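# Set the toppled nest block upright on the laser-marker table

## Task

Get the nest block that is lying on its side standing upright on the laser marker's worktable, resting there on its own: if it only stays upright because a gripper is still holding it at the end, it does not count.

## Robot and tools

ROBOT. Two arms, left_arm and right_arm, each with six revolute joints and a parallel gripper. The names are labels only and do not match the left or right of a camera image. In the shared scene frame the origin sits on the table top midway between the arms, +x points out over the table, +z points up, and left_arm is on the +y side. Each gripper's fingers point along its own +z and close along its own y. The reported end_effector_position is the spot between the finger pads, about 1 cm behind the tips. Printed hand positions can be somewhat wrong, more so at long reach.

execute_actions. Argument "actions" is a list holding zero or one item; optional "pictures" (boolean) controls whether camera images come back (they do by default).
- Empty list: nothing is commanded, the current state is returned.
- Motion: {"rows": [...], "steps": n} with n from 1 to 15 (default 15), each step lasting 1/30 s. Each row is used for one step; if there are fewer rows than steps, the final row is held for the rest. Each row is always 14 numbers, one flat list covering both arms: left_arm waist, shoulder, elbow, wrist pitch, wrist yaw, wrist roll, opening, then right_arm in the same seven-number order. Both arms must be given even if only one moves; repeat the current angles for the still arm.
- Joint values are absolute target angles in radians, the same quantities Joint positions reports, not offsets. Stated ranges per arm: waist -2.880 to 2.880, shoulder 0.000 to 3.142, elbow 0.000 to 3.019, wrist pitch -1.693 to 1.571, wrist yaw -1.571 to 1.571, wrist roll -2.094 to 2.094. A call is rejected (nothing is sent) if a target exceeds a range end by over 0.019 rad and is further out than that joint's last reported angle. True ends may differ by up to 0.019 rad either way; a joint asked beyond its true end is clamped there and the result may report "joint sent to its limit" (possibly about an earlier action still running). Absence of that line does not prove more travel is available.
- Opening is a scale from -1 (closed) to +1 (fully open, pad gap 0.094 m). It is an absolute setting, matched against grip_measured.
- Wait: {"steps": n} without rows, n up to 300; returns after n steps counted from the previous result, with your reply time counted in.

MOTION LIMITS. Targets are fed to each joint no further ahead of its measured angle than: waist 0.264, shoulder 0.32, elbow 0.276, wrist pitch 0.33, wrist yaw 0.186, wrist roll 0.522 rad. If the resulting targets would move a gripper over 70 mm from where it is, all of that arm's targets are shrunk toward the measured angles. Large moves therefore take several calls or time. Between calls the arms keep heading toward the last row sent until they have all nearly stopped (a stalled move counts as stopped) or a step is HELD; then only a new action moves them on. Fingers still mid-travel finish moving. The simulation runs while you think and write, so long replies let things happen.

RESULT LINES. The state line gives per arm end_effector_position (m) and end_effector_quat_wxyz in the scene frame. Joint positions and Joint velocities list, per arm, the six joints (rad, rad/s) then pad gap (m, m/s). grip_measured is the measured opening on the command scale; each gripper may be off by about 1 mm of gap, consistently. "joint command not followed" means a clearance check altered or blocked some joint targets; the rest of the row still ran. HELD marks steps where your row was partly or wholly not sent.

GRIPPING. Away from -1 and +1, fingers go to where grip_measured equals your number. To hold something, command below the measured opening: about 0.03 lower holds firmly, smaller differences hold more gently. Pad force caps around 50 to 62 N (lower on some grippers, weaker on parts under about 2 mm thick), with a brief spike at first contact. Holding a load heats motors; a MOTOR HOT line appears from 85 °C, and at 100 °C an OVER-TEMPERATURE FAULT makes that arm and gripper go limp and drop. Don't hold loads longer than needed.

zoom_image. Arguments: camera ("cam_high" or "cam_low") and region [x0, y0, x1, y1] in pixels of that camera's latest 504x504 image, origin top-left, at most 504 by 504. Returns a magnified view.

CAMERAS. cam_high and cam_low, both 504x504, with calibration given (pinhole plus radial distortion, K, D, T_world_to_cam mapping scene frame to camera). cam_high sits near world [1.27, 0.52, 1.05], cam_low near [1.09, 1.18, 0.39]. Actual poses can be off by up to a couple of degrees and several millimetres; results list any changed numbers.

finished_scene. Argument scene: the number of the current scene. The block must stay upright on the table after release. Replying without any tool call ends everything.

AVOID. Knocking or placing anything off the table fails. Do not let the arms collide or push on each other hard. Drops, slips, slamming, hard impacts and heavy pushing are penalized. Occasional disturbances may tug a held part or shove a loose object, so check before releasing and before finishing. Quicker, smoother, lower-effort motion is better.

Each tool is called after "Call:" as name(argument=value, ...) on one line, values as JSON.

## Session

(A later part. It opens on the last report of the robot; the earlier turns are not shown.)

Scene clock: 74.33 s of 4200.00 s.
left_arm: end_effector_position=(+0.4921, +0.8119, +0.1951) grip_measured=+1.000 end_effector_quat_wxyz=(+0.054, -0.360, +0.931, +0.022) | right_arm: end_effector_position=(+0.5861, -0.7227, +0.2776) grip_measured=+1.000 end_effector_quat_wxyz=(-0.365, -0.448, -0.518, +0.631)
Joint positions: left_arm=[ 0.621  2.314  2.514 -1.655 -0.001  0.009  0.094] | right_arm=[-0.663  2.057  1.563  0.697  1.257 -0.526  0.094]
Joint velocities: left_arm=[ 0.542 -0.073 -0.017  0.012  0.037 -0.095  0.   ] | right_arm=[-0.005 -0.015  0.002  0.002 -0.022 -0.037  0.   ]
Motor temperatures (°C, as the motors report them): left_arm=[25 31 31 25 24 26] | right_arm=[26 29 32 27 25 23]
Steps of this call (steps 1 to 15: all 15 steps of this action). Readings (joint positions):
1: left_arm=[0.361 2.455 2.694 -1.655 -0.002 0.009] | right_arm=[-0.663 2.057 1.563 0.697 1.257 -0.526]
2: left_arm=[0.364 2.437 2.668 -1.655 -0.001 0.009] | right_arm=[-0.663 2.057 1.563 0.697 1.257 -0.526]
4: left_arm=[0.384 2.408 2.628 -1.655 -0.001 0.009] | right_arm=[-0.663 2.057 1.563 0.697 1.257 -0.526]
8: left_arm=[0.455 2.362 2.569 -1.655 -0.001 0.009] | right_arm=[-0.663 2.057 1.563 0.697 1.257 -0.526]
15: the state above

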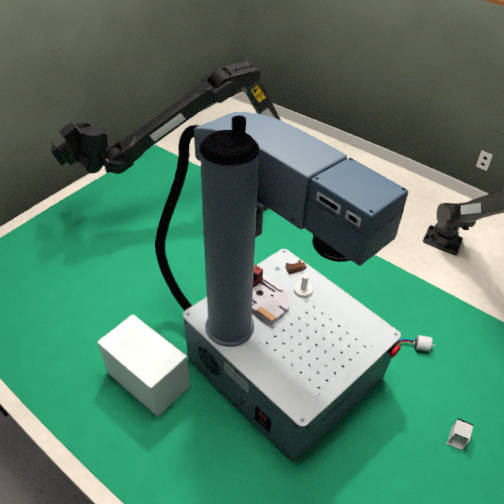

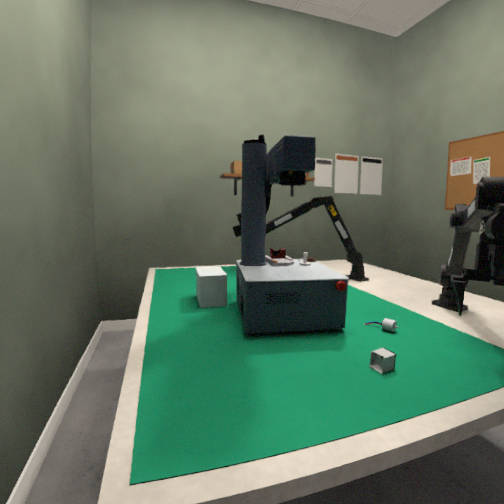

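Call:
execute_actions(actions=[{"rows":[[0.39,2.1,2.1,-1.6,0,0,1, -0.663,2.057,1.563,0.697,1.257,-0.526,1]],"steps":15}], pictures=false)

Call:
execute_actions(actions=[{"rows":[[0.39,2.36,2.15,-1.6,0,0,1, -0.663,2.057,1.563,0.697,1.257,-0.526,1]],"steps":15}], pictures=false)

Call:
execute_actions(actions=[{"steps":25}])

Scene clock: 84.23 s of 4200.00 s.
left_arm: end_effector_position=(+0.5324, +0.6052, +0.1720) grip_measured=+1.000 end_effector_quat_wxyz=(-0.025, -0.227, +0.974, -0.007) | right_arm: end_effector_position=(+0.5861, -0.7227, +0.2776) grip_measured=+1.000 end_effector_quat_wxyz=(-0.365, -0.448, -0.518, +0.631)
Joint positions: left_arm=[ 0.341  2.115  2.111 -1.618  0.001  0.008  0.094] | right_arm=[-0.663  2.057  1.563  0.697  1.257 -0.526  0.094]
Joint velocities: left_arm=[-0.21  -0.015 -0.002  0.037  0.037  0.066  0.   ] | right_arm=[-0.015 -0.015  0.027  0.002  0.037 -0.066  0.   ]
Motor temperatures (°C, as the motors report them): left_arm=[25 31 30 25 24 26] | right_arm=[26 29 32 27 25 23]
Steps of this call (steps 1 to 30: the robot went on to your last target; steps 31 to 90: nothing new was sent; then 6.40 s passed at rest; steps 91 to 105: all 15 steps of this action). Readings (joint positions):
91: left_arm=[0.591 2.301 2.490 -1.648 -0.002 0.008] | right_arm=[-0.663 2.057 1.563 0.697 1.257 -0.526]
92: left_arm=[0.587 2.279 2.445 -1.641 -0.003 0.008] | right_arm=[-0.663 2.057 1.563 0.697 1.257 -0.526]
94: left_arm=[0.565 2.235 2.353 -1.637 -0.003 0.008] | right_arm=[-0.663 2.057 1.563 0.697 1.257 -0.526]
98: left_arm=[0.485 2.154 2.183 -1.629 -0.003 0.008] | right_arm=[-0.663 2.057 1.563 0.697 1.257 -0.526]
105: the state above

Scene clock: 84.73 s of 4200.00 s.
left_arm: end_effector_position=(+0.5136, +0.6301, +0.0307) grip_measured=+1.000 end_effector_quat_wxyz=(-0.131, -0.248, +0.959, -0.036) | right_arm: end_effector_position=(+0.5861, -0.7227, +0.2776) grip_measured=+1.000 end_effector_quat_wxyz=(-0.365, -0.448, -0.518, +0.631)
Joint positions: left_arm=[ 0.389  2.344  2.115 -1.615  0.002  0.008  0.094] | right_arm=[-0.663  2.057  1.563  0.697  1.257 -0.526  0.094]
Joint velocities: left_arm=[ 0.093  0.366 -0.002  0.007  0.007 -0.051  0.   ] | right_arm=[-0.005 -0.005 -0.007  0.012 -0.051 -0.081  0.   ]
Motor temperatures (°C, as the motors report them): left_arm=[25 31 30 25 24 26] | right_arm=[26 29 32 27 25 23]
Steps of this call (steps 1 to 15: all 15 steps of this action). Readings (joint positions):
1: left_arm=[0.335 2.119 2.111 -1.618 0.002 0.008] | right_arm=[-0.663 2.057 1.563 0.697 1.257 -0.526]
2: left_arm=[0.334 2.123 2.114 -1.618 0.002 0.008] | right_arm=[-0.663 2.057 1.563 0.697 1.257 -0.526]
4: left_arm=[0.337 2.142 2.115 -1.618 0.002 0.008] | right_arm=[-0.663 2.057 1.563 0.697 1.257 -0.526]
8: left_arm=[0.353 2.208 2.115 -1.618 0.002 0.008] | right_arm=[-0.663 2.057 1.563 0.697 1.257 -0.526]
15: the state above

Scene clock: 85.57 s of 4200.00 s.
left_arm: end_effector_position=(+0.5106, +0.6328, +0.0205) grip_measured=+1.000 end_effector_quat_wxyz=(-0.139, -0.251, +0.957, -0.038) | right_arm: end_effector_position=(+0.5861, -0.7227, +0.2776) grip_measured=+1.000 end_effector_quat_wxyz=(-0.365, -0.448, -0.518, +0.631)
Joint positions: left_arm=[ 0.395  2.361  2.116 -1.615  0.002  0.008  0.094] | right_arm=[-0.663  2.057  1.563  0.697  1.257 -0.526  0.094]
Joint velocities: left_arm=[-0.005 -0.005  0.012  0.027 -0.022 -0.022  0.   ] | right_arm=[-0.005  0.005 -0.002 -0.007 -0.022  0.051  0.   ]
Motor temperatures (°C, as the motors report them): left_arm=[25 31 30 25 24 26] | right_arm=[26 29 32 27 25 23]
Steps of this call (steps 1 to 25: the robot went on to your last target). Readings (joint positions):
1: left_arm=[0.392 2.354 2.115 -1.615 0.002 0.008] | right_arm=[-0.663 2.057 1.563 0.697 1.257 -0.526]
2: left_arm=[0.394 2.361 2.115 -1.615 0.002 0.008] | right_arm=[-0.663 2.057 1.563 0.697 1.257 -0.526]
4: left_arm=[0.395 2.363 2.115 -1.615 0.002 0.008] | right_arm=[-0.663 2.057 1.563 0.697 1.257 -0.526]
8: left_arm=[0.395 2.361 2.116 -1.615 0.002 0.008] | right_arm=[-0.663 2.057 1.563 0.697 1.257 -0.526]
25: the state above

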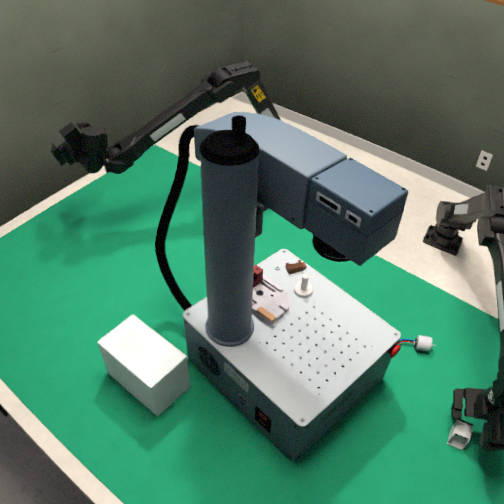

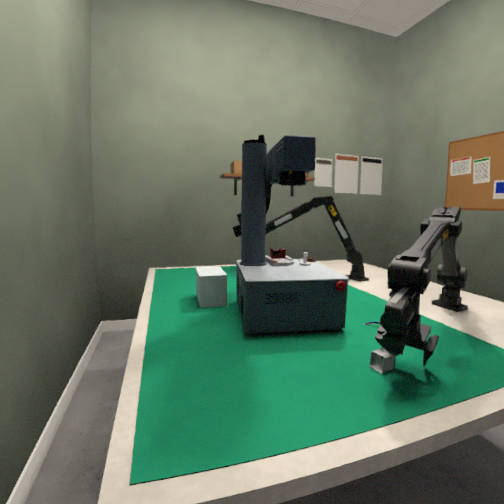

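Call:
execute_actions(actions=[{"rows":[[0.375,2.25,2.3,-1.63,0,0,1, -0.663,2.057,1.563,0.697,1.257,-0.526,1]],"steps":15}], pictures=false)

Call:
execute_actions(actions=[{"rows":[[0.375,2.47,2.35,-1.63,0,0,1, -0.663,2.057,1.563,0.697,1.257,-0.526,1]],"steps":15}], pictures=false)

Call:
execute_actions(actions=[{"rows":[[0.375,2.47,2.35,-1.63,0,0,-1, -0.663,2.057,1.563,0.697,1.257,-0.526,1]],"steps":15}], pictures=false)

Scene clock: 92.70 s of 4200.00 s.
left_arm: end_effector_position=(+0.5558, +0.6503, +0.1431) grip_measured=+1.000 end_effector_quat_wxyz=(-0.014, -0.248, +0.969, -0.004) | right_arm: end_effector_position=(+0.5861, -0.7227, +0.2776) grip_measured=+1.000 end_effector_quat_wxyz=(-0.365, -0.448, -0.518, +0.631)
Joint positions: left_arm=[ 0.384  2.249  2.265 -1.615  0.002  0.008  0.094] | right_arm=[-0.663  2.057  1.563  0.697  1.257 -0.526  0.094]
Joint velocities: left_arm=[-0.044 -0.298  0.134  0.012  0.037  0.022  0.   ] | right_arm=[-0.005  0.024 -0.012 -0.007  0.037 -0.007  0.   ]
Motor temperatures (°C, as the motors report them): left_arm=[25 32 31 25 24 26] | right_arm=[26 29 32 27 25 23]
Steps of this call (steps 1 to 15: the robot went on to your last target; steps 16 to 90: nothing new was sent; then 3.63 s passed at rest; steps 91 to 105: all 15 steps of this action). Readings (joint positions):
91: left_arm=[0.394 2.360 2.120 -1.615 0.002 0.008] | right_arm=[-0.663 2.057 1.563 0.697 1.257 -0.526]
92: left_arm=[0.394 2.360 2.128 -1.615 0.002 0.008] | right_arm=[-0.663 2.057 1.563 0.697 1.257 -0.526]
94: left_arm=[0.394 2.355 2.150 -1.615 0.002 0.008] | right_arm=[-0.663 2.057 1.563 0.697 1.257 -0.526]
98: left_arm=[0.393 2.326 2.196 -1.615 0.002 0.008] | right_arm=[-0.663 2.057 1.563 0.697 1.257 -0.526]
105: the state above

Scene clock: 93.20 s of 4200.00 s.
left_arm: end_effector_position=(+0.5608, +0.6496, +0.0361) grip_measured=+1.000 end_effector_quat_wxyz=(-0.081, -0.246, +0.966, -0.025) | right_arm: end_effector_position=(+0.5861, -0.7227, +0.2776) grip_measured=+1.000 end_effector_quat_wxyz=(-0.365, -0.448, -0.518, +0.631)
Joint positions: left_arm=[ 0.381  2.433  2.31  -1.617  0.007  0.008  0.094] | right_arm=[-0.663  2.057  1.563  0.697  1.257 -0.526  0.094]
Joint velocities: left_arm=[-0.034  0.396  0.007 -0.061  0.447  0.095  0.   ] | right_arm=[-0.005 -0.015 -0.012 -0.002  0.051 -0.051  0.   ]
Motor temperatures (°C, as the motors report them): left_arm=[25 32 31 25 24 26] | right_arm=[26 29 32 27 25 23]
Steps of this call (steps 1 to 15: all 15 steps of this action). Readings (joint positions):
1: left_arm=[0.383 2.245 2.272 -1.616 0.002 0.008] | right_arm=[-0.663 2.057 1.563 0.697 1.257 -0.526]
2: left_arm=[0.382 2.247 2.289 -1.616 0.002 0.008] | right_arm=[-0.663 2.057 1.563 0.697 1.257 -0.526]
4: left_arm=[0.381 2.258 2.305 -1.616 0.002 0.008] | right_arm=[-0.663 2.057 1.563 0.697 1.257 -0.526]
8: left_arm=[0.381 2.304 2.307 -1.616 0.002 0.008] | right_arm=[-0.663 2.057 1.563 0.697 1.257 -0.526]
15: the state above

Scene clock: 93.70 s of 4200.00 s.
left_arm: end_effector_position=(+0.5621, +0.6409, +0.0190) grip_measured=-0.143 end_effector_quat_wxyz=(-0.095, -0.240, +0.966, -0.026) | right_arm: end_effector_position=(+0.5861, -0.7227, +0.2776) grip_measured=+1.000 end_effector_quat_wxyz=(-0.365, -0.448, -0.518, +0.631)
Joint positions: left_arm=[ 0.368  2.459  2.31  -1.619  0.003  0.008  0.04 ] | right_arm=[-0.663  2.057  1.563  0.697  1.257 -0.526  0.094]
Joint velocities: left_arm=[-0.005 -0.015 -0.012  0.002 -0.051  0.066  0.   ] | right_arm=[-0.005 -0.005 -0.017  0.002 -0.007  0.022  0.   ]
Motor temperatures (°C, as the motors report them): left_arm=[25 32 31 25 24 26] | right_arm=[26 29 32 27 25 23]
Steps of this call (steps 1 to 15: all 15 steps of this action). Readings (joint positions):
1: left_arm=[0.380 2.445 2.310 -1.618 0.012 0.008] | right_arm=[-0.663 2.057 1.563 0.697 1.257 -0.526]
2: left_arm=[0.377 2.453 2.310 -1.618 0.012 0.008] | right_arm=[-0.663 2.057 1.563 0.697 1.257 -0.526]
4: left_arm=[0.370 2.459 2.310 -1.618 0.012 0.008] | right_arm=[-0.663 2.057 1.563 0.697 1.257 -0.526]
8: left_arm=[0.365 2.459 2.310 -1.619 0.005 0.008] | right_arm=[-0.663 2.057 1.563 0.697 1.257 -0.526]
15: the state above

Call:
execute_actions(actions=[{"rows":[[0.37,2.2,2.3,-1.62,0,0,-0.18, -0.663,2.057,1.563,0.697,1.257,-0.526,1]],"steps":15}], pictures=false)

Call:
execute_actions(actions=[{"rows":[[0.2,1.55,1.25,0.1,0,0,-0.18, -0.663,2.057,1.563,0.697,1.257,-0.526,1]],"steps":15}], pictures=false)

Call:
execute_actions(actions=[{"rows":[[-0.2,1.55,1.25,0.1,0,0,-0.18, -0.663,2.057,1.563,0.697,1.257,-0.526,1]],"steps":15}], pictures=false)

Call:
execute_actions(actions=[{"steps":30}])

Scene clock: 101.13 s of 4200.00 s.
left_arm: end_effector_position=(+0.5661, +0.6430, +0.1627) grip_measured=-0.143 end_effector_quat_wxyz=(+0.005, -0.241, +0.971, -0.000) | right_arm: end_effector_position=(+0.5861, -0.7227, +0.2776) grip_measured=+1.000 end_effector_quat_wxyz=(-0.365, -0.448, -0.518, +0.631)
Joint positions: left_arm=[ 0.368  2.236  2.293 -1.619  0.003  0.008  0.04 ] | right_arm=[-0.663  2.057  1.563  0.697  1.257 -0.526  0.094]
Joint velocities: left_arm=[ 0.005 -0.571  0.002 -0.002  0.007 -0.022  0.   ] | right_arm=[-0.005 -0.015  0.002  0.002  0.007 -0.066  0.   ]
Motor temperatures (°C, as the motors report them): left_arm=[25 32 32 25 24 26] | right_arm=[26 29 32 27 25 23]
Steps of this call (steps 1 to 15: the robot went on to your last target; steps 16 to 90: nothing new was sent; then 3.93 s passed at rest; steps 91 to 105: all 15 steps of this action). Readings (joint positions):
91: left_arm=[0.368 2.455 2.310 -1.619 0.003 0.008] | right_arm=[-0.663 2.057 1.563 0.697 1.257 -0.526]
92: left_arm=[0.368 2.449 2.303 -1.619 0.003 0.008] | right_arm=[-0.663 2.057 1.563 0.697 1.257 -0.526]
94: left_arm=[0.368 2.431 2.296 -1.619 0.003 0.008] | right_arm=[-0.663 2.057 1.563 0.697 1.257 -0.526]
98: left_arm=[0.368 2.374 2.293 -1.619 0.003 0.008] | right_arm=[-0.663 2.057 1.563 0.697 1.257 -0.526]
105: the state above

Scene clock: 101.63 s of 4200.00 s.
left_arm: end_effector_position=(+0.5476, +0.4991, +0.3002) grip_measured=-0.143 end_effector_quat_wxyz=(+0.387, -0.134, +0.910, +0.059) | right_arm: end_effector_position=(+0.5861, -0.7227, +0.2776) grip_measured=+1.000 end_effector_quat_wxyz=(-0.365, -0.448, -0.518, +0.631)
Joint positions: left_arm=[ 0.176  1.5    1.39  -0.656  0.002  0.008  0.04 ] | right_arm=[-0.663  2.057  1.563  0.697  1.257 -0.526  0.094]
Joint velocities: left_arm=[-0.2   -1.236 -2.156  2.884  0.037 -0.007  0.001] | right_arm=[-0.015 -0.015 -0.027 -0.002 -0.037  0.007  0.   ]
Motor temperatures (°C, as the motors report them): left_arm=[25 32 31 25 24 26] | right_arm=[26 29 32 27 25 23]
Steps of this call (steps 1 to 15: all 15 steps of this action). Readings (joint positions):
1: left_arm=[0.365 2.208 2.274 -1.596 0.002 0.008] | right_arm=[-0.663 2.057 1.563 0.697 1.257 -0.526]
2: left_arm=[0.362 2.167 2.229 -1.547 0.000 0.008] | right_arm=[-0.663 2.057 1.563 0.697 1.257 -0.526]
4: left_arm=[0.345 2.087 2.139 -1.460 -0.000 0.008] | right_arm=[-0.663 2.057 1.563 0.697 1.257 -0.526]
8: left_arm=[0.285 1.910 1.939 -1.263 -0.000 0.008] | right_arm=[-0.663 2.057 1.563 0.697 1.257 -0.526]
15: the state above

Scene clock: 102.13 s of 4200.00 s.
left_arm: end_effector_position=(+0.6348, +0.2357, +0.3382) grip_measured=-0.143 end_effector_quat_wxyz=(+0.612, +0.050, +0.789, -0.035) | right_arm: end_effector_position=(+0.5861, -0.7227, +0.2776) grip_measured=+1.000 end_effector_quat_wxyz=(-0.365, -0.448, -0.518, +0.631)
Joint positions: left_arm=[-0.241  1.545  1.25   0.044  0.006  0.008  0.04 ] | right_arm=[-0.663  2.057  1.563  0.697  1.257 -0.526  0.094]
Joint velocities: left_arm=[-0.337 -0.005 -0.022  0.291  0.051  0.051 -0.   ] | right_arm=[-0.005 -0.005  0.007  0.002 -0.066 -0.037  0.   ]
Motor temperatures (°C, as the motors report them): left_arm=[25 32 31 25 24 26] | right_arm=[26 29 32 27 25 23]
Steps of this call (steps 1 to 15: all 15 steps of this action). Readings (joint positions):
1: left_arm=[0.164 1.469 1.340 -0.595 -0.000 0.008] | right_arm=[-0.663 2.057 1.563 0.697 1.257 -0.526]
2: left_arm=[0.150 1.461 1.317 -0.572 -0.005 0.008] | right_arm=[-0.663 2.057 1.563 0.697 1.257 -0.526]
4: left_arm=[0.101 1.466 1.296 -0.500 -0.006 0.008] | right_arm=[-0.663 2.057 1.563 0.697 1.257 -0.526]
8: left_arm=[-0.034 1.493 1.271 -0.339 -0.006 0.008] | right_arm=[-0.663 2.057 1.563 0.697 1.257 -0.526]
15: the state above

Scene clock: 103.13 s of 4200.00 s.
left_arm: end_effector_position=(+0.6390, +0.2679, +0.3430) grip_measured=-0.143 end_effector_quat_wxyz=(+0.620, +0.030, +0.783, -0.019) | right_arm: end_effector_position=(+0.5861, -0.7227, +0.2776) grip_measured=+1.000 end_effector_quat_wxyz=(-0.365, -0.448, -0.518, +0.631)
Joint positions: left_arm=[-0.195  1.545  1.25   0.064  0.001  0.008  0.04 ] | right_arm=[-0.663  2.057  1.563  0.697  1.257 -0.526  0.094]
Joint velocities: left_arm=[-0.005 -0.015 -0.007  0.012 -0.066 -0.081  0.   ] | right_arm=[ 0.005 -0.005  0.007 -0.017  0.007  0.007  0.   ]
Motor temperatures (°C, as the motors report them): left_arm=[25 32 31 25 24 26] | right_arm=[26 29 32 27 25 23]
Steps of this call (steps 1 to 30: the robot went on to your last target). Readings (joint positions):
1: left_arm=[-0.248 1.545 1.250 0.052 0.006 0.008] | right_arm=[-0.663 2.057 1.563 0.697 1.257 -0.526]
2: left_arm=[-0.249 1.545 1.250 0.059 0.006 0.008] | right_arm=[-0.663 2.057 1.563 0.697 1.257 -0.526]
4: left_arm=[-0.239 1.545 1.250 0.064 0.006 0.008] | right_arm=[-0.663 2.057 1.563 0.697 1.257 -0.526]
8: left_arm=[-0.207 1.545 1.250 0.064 0.002 0.008] | right_arm=[-0.663 2.057 1.563 0.697 1.257 -0.526]
30: the state above
All arms were judged still, so your last target was given up. Only a new action makes them travel on or press farther. Fingers that are still opening or closing keep moving.

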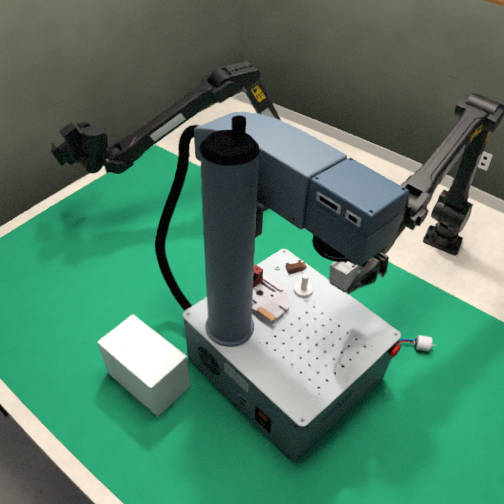

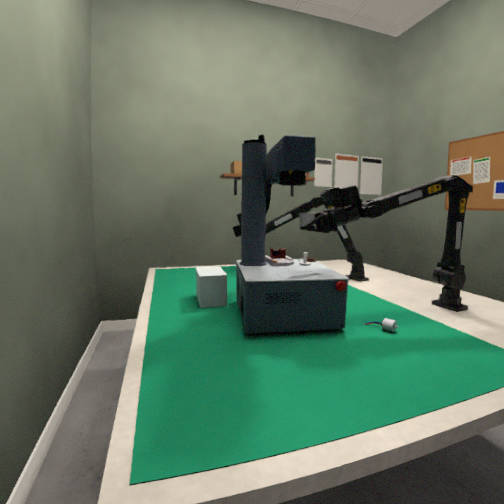

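Call:
execute_actions(actions=[{"rows":[[-0.2,1.88,1.36,0.32,0,0,-0.18, -0.663,2.057,1.563,0.697,1.257,-0.526,1]],"steps":15}], pictures=false)

Call:
execute_actions(actions=[{"steps":15}], pictures=false)

Call:
execute_actions(actions=[{"rows":[[-0.2,1.87,1.36,0.32,0,0,1, -0.663,2.057,1.563,0.697,1.257,-0.526,1]],"steps":12}], pictures=false)

Call:
execute_actions(actions=[{"rows":[[-0.2,1.6,1.1,0.3,0,0,1, -0.663,2.057,1.563,0.697,1.257,-0.526,1]],"steps":15}])

Scene clock: 110.47 s of 4200.00 s.
left_arm: end_effector_position=(+0.7163, +0.2596, +0.2077) grip_measured=-0.150 end_effector_quat_wxyz=(+0.610, +0.034, +0.792, -0.018) | right_arm: end_effector_position=(+0.5861, -0.7227, +0.2776) grip_measured=+1.000 end_effector_quat_wxyz=(-0.365, -0.448, -0.518, +0.631)
Joint positions: left_arm=[-0.199  1.875  1.321  0.295 -0.001  0.014  0.04 ] | right_arm=[-0.663  2.057  1.563  0.697  1.257 -0.526  0.094]
Joint velocities: left_arm=[ 0.005 -0.015 -0.022  0.007 -0.007 -0.081  0.001] | right_arm=[-0.015 -0.005 -0.007 -0.012  0.007 -0.022  0.   ]
Motor temperatures (°C, as the motors report them): left_arm=[25 31 31 25 24 26] | right_arm=[26 30 32 27 25 23]
Steps of this call (steps 1 to 90: nothing new was sent; then 3.83 s passed at rest; steps 91 to 105: all 15 steps of this action). Readings (joint positions):
91: left_arm=[-0.195 1.554 1.250 0.079 0.001 0.008] | right_arm=[-0.663 2.057 1.563 0.697 1.257 -0.526]
92: left_arm=[-0.195 1.571 1.257 0.117 0.001 0.008] | right_arm=[-0.663 2.057 1.563 0.697 1.257 -0.526]
94: left_arm=[-0.195 1.630 1.280 0.177 0.001 0.008] | right_arm=[-0.663 2.057 1.563 0.697 1.257 -0.526]
98: left_arm=[-0.195 1.773 1.308 0.259 0.001 0.008] | right_arm=[-0.663 2.057 1.563 0.697 1.257 -0.526]
105: the state above

Scene clock: 110.97 s of 4200.00 s.
left_arm: end_effector_position=(+0.7163, +0.2596, +0.2077) grip_measured=-0.150 end_effector_quat_wxyz=(+0.610, +0.033, +0.792, -0.019) | right_arm: end_effector_position=(+0.5861, -0.7227, +0.2776) grip_measured=+1.000 end_effector_quat_wxyz=(-0.365, -0.448, -0.518, +0.631)
Joint positions: left_arm=[-0.199  1.875  1.321  0.295 -0.001  0.011  0.04 ] | right_arm=[-0.663  2.057  1.563  0.697  1.257 -0.526  0.094]
Joint velocities: left_arm=[-0.005 -0.024 -0.002  0.002 -0.022  0.095 -0.001] | right_arm=[ 0.005  0.005  0.017 -0.007 -0.022  0.007  0.   ]
Motor temperatures (°C, as the motors report them): left_arm=[25 31 32 25 24 26] | right_arm=[26 30 32 27 25 23]
Steps of this call (steps 1 to 15: the robot went on to your last target). Readings (joint positions):
1: left_arm=[-0.199 1.875 1.321 0.295 -0.001 0.013] | right_arm=[-0.663 2.057 1.563 0.697 1.257 -0.526]
2: left_arm=[-0.199 1.875 1.321 0.295 -0.001 0.012] | right_arm=[-0.663 2.057 1.563 0.697 1.257 -0.526]
4: left_arm=[-0.199 1.875 1.321 0.295 -0.001 0.012] | right_arm=[-0.663 2.057 1.563 0.697 1.257 -0.526]
8: left_arm=[-0.199 1.875 1.321 0.295 -0.001 0.011] | right_arm=[-0.663 2.057 1.563 0.697 1.257 -0.526]
15: the state above
All arms were judged still, so your last target was given up. Only a new action makes them travel on or press farther. Fingers that are still opening or closing keep moving.

Scene clock: 111.37 s of 4200.00 s.
left_arm: end_effector_position=(+0.7164, +0.2596, +0.2083) grip_measured=+1.000 end_effector_quat_wxyz=(+0.610, +0.033, +0.791, -0.019) | right_arm: end_effector_position=(+0.5861, -0.7227, +0.2776) grip_measured=+1.000 end_effector_quat_wxyz=(-0.365, -0.448, -0.518, +0.631)
Joint positions: left_arm=[-0.199  1.874  1.321  0.296 -0.001  0.01   0.094] | right_arm=[-0.663  2.057  1.563  0.697  1.257 -0.526  0.094]
Joint velocities: left_arm=[-0.005  0.005  0.002 -0.007 -0.022 -0.022  0.   ] | right_arm=[-0.015 -0.015  0.012  0.002 -0.037  0.022  0.   ]
Motor temperatures (°C, as the motors report them): left_arm=[25 31 32 25 24 26] | right_arm=[26 30 32 27 25 23]
Steps of this call (steps 1 to 12: all 12 steps of this action). Readings (joint positions):
1: left_arm=[-0.199 1.875 1.321 0.295 -0.001 0.011] | right_arm=[-0.663 2.057 1.563 0.697 1.257 -0.526]
2: left_arm=[-0.199 1.875 1.321 0.295 -0.001 0.011] | right_arm=[-0.663 2.057 1.563 0.697 1.257 -0.526]
4: left_arm=[-0.199 1.874 1.321 0.296 -0.001 0.010] | right_arm=[-0.663 2.057 1.563 0.697 1.257 -0.526]
8: left_arm=[-0.199 1.874 1.321 0.296 -0.001 0.010] | right_arm=[-0.663 2.057 1.563 0.697 1.257 -0.526]
12: the state above

Scene clock: 111.87 s of 4200.00 s.
left_arm: end_effector_position=(+0.6243, +0.2663, +0.2980) grip_measured=+1.000 end_effector_quat_wxyz=(+0.645, +0.032, +0.763, -0.020) | right_arm: end_effector_position=(+0.5861, -0.7227, +0.2776) grip_measured=+1.000 end_effector_quat_wxyz=(-0.365, -0.448, -0.518, +0.631)
Joint positions: left_arm=[-0.199  1.561  1.098  0.297 -0.001  0.011  0.094] | right_arm=[-0.663  2.057  1.563  0.697  1.257 -0.526  0.094]
Joint velocities: left_arm=[-0.024  0.083 -0.002  0.002  0.022  0.051  0.   ] | right_arm=[-0.015 -0.005 -0.017  0.002 -0.051  0.007  0.   ]
Motor temperatures (°C, as the motors report them): left_arm=[25 31 32 25 24 26] | right_arm=[26 30 32 27 25 23]
Steps of this call (steps 1 to 15: all 15 steps of this action). Readings (joint positions):
1: left_arm=[-0.199 1.863 1.306 0.297 -0.001 0.010] | right_arm=[-0.663 2.057 1.563 0.697 1.257 -0.526]
2: left_arm=[-0.199 1.835 1.265 0.297 -0.001 0.011] | right_arm=[-0.663 2.057 1.563 0.697 1.257 -0.526]
4: left_arm=[-0.199 1.752 1.170 0.297 -0.001 0.013] | right_arm=[-0.663 2.057 1.563 0.697 1.257 -0.526]
8: left_arm=[-0.199 1.611 1.097 0.297 -0.001 0.012] | right_arm=[-0.663 2.057 1.563 0.697 1.257 -0.526]
15: the state above

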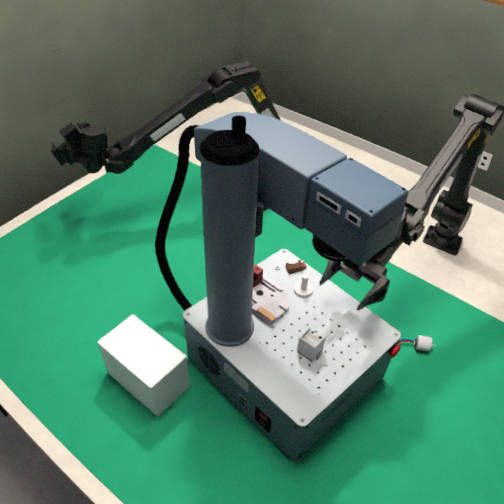

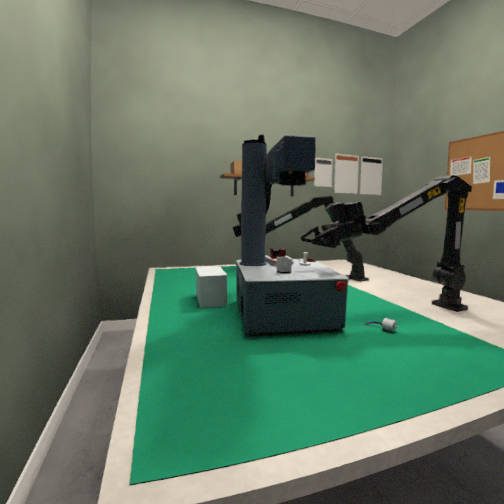

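Call:
finished_scene(scene=2)

The scene is finished: the task was done.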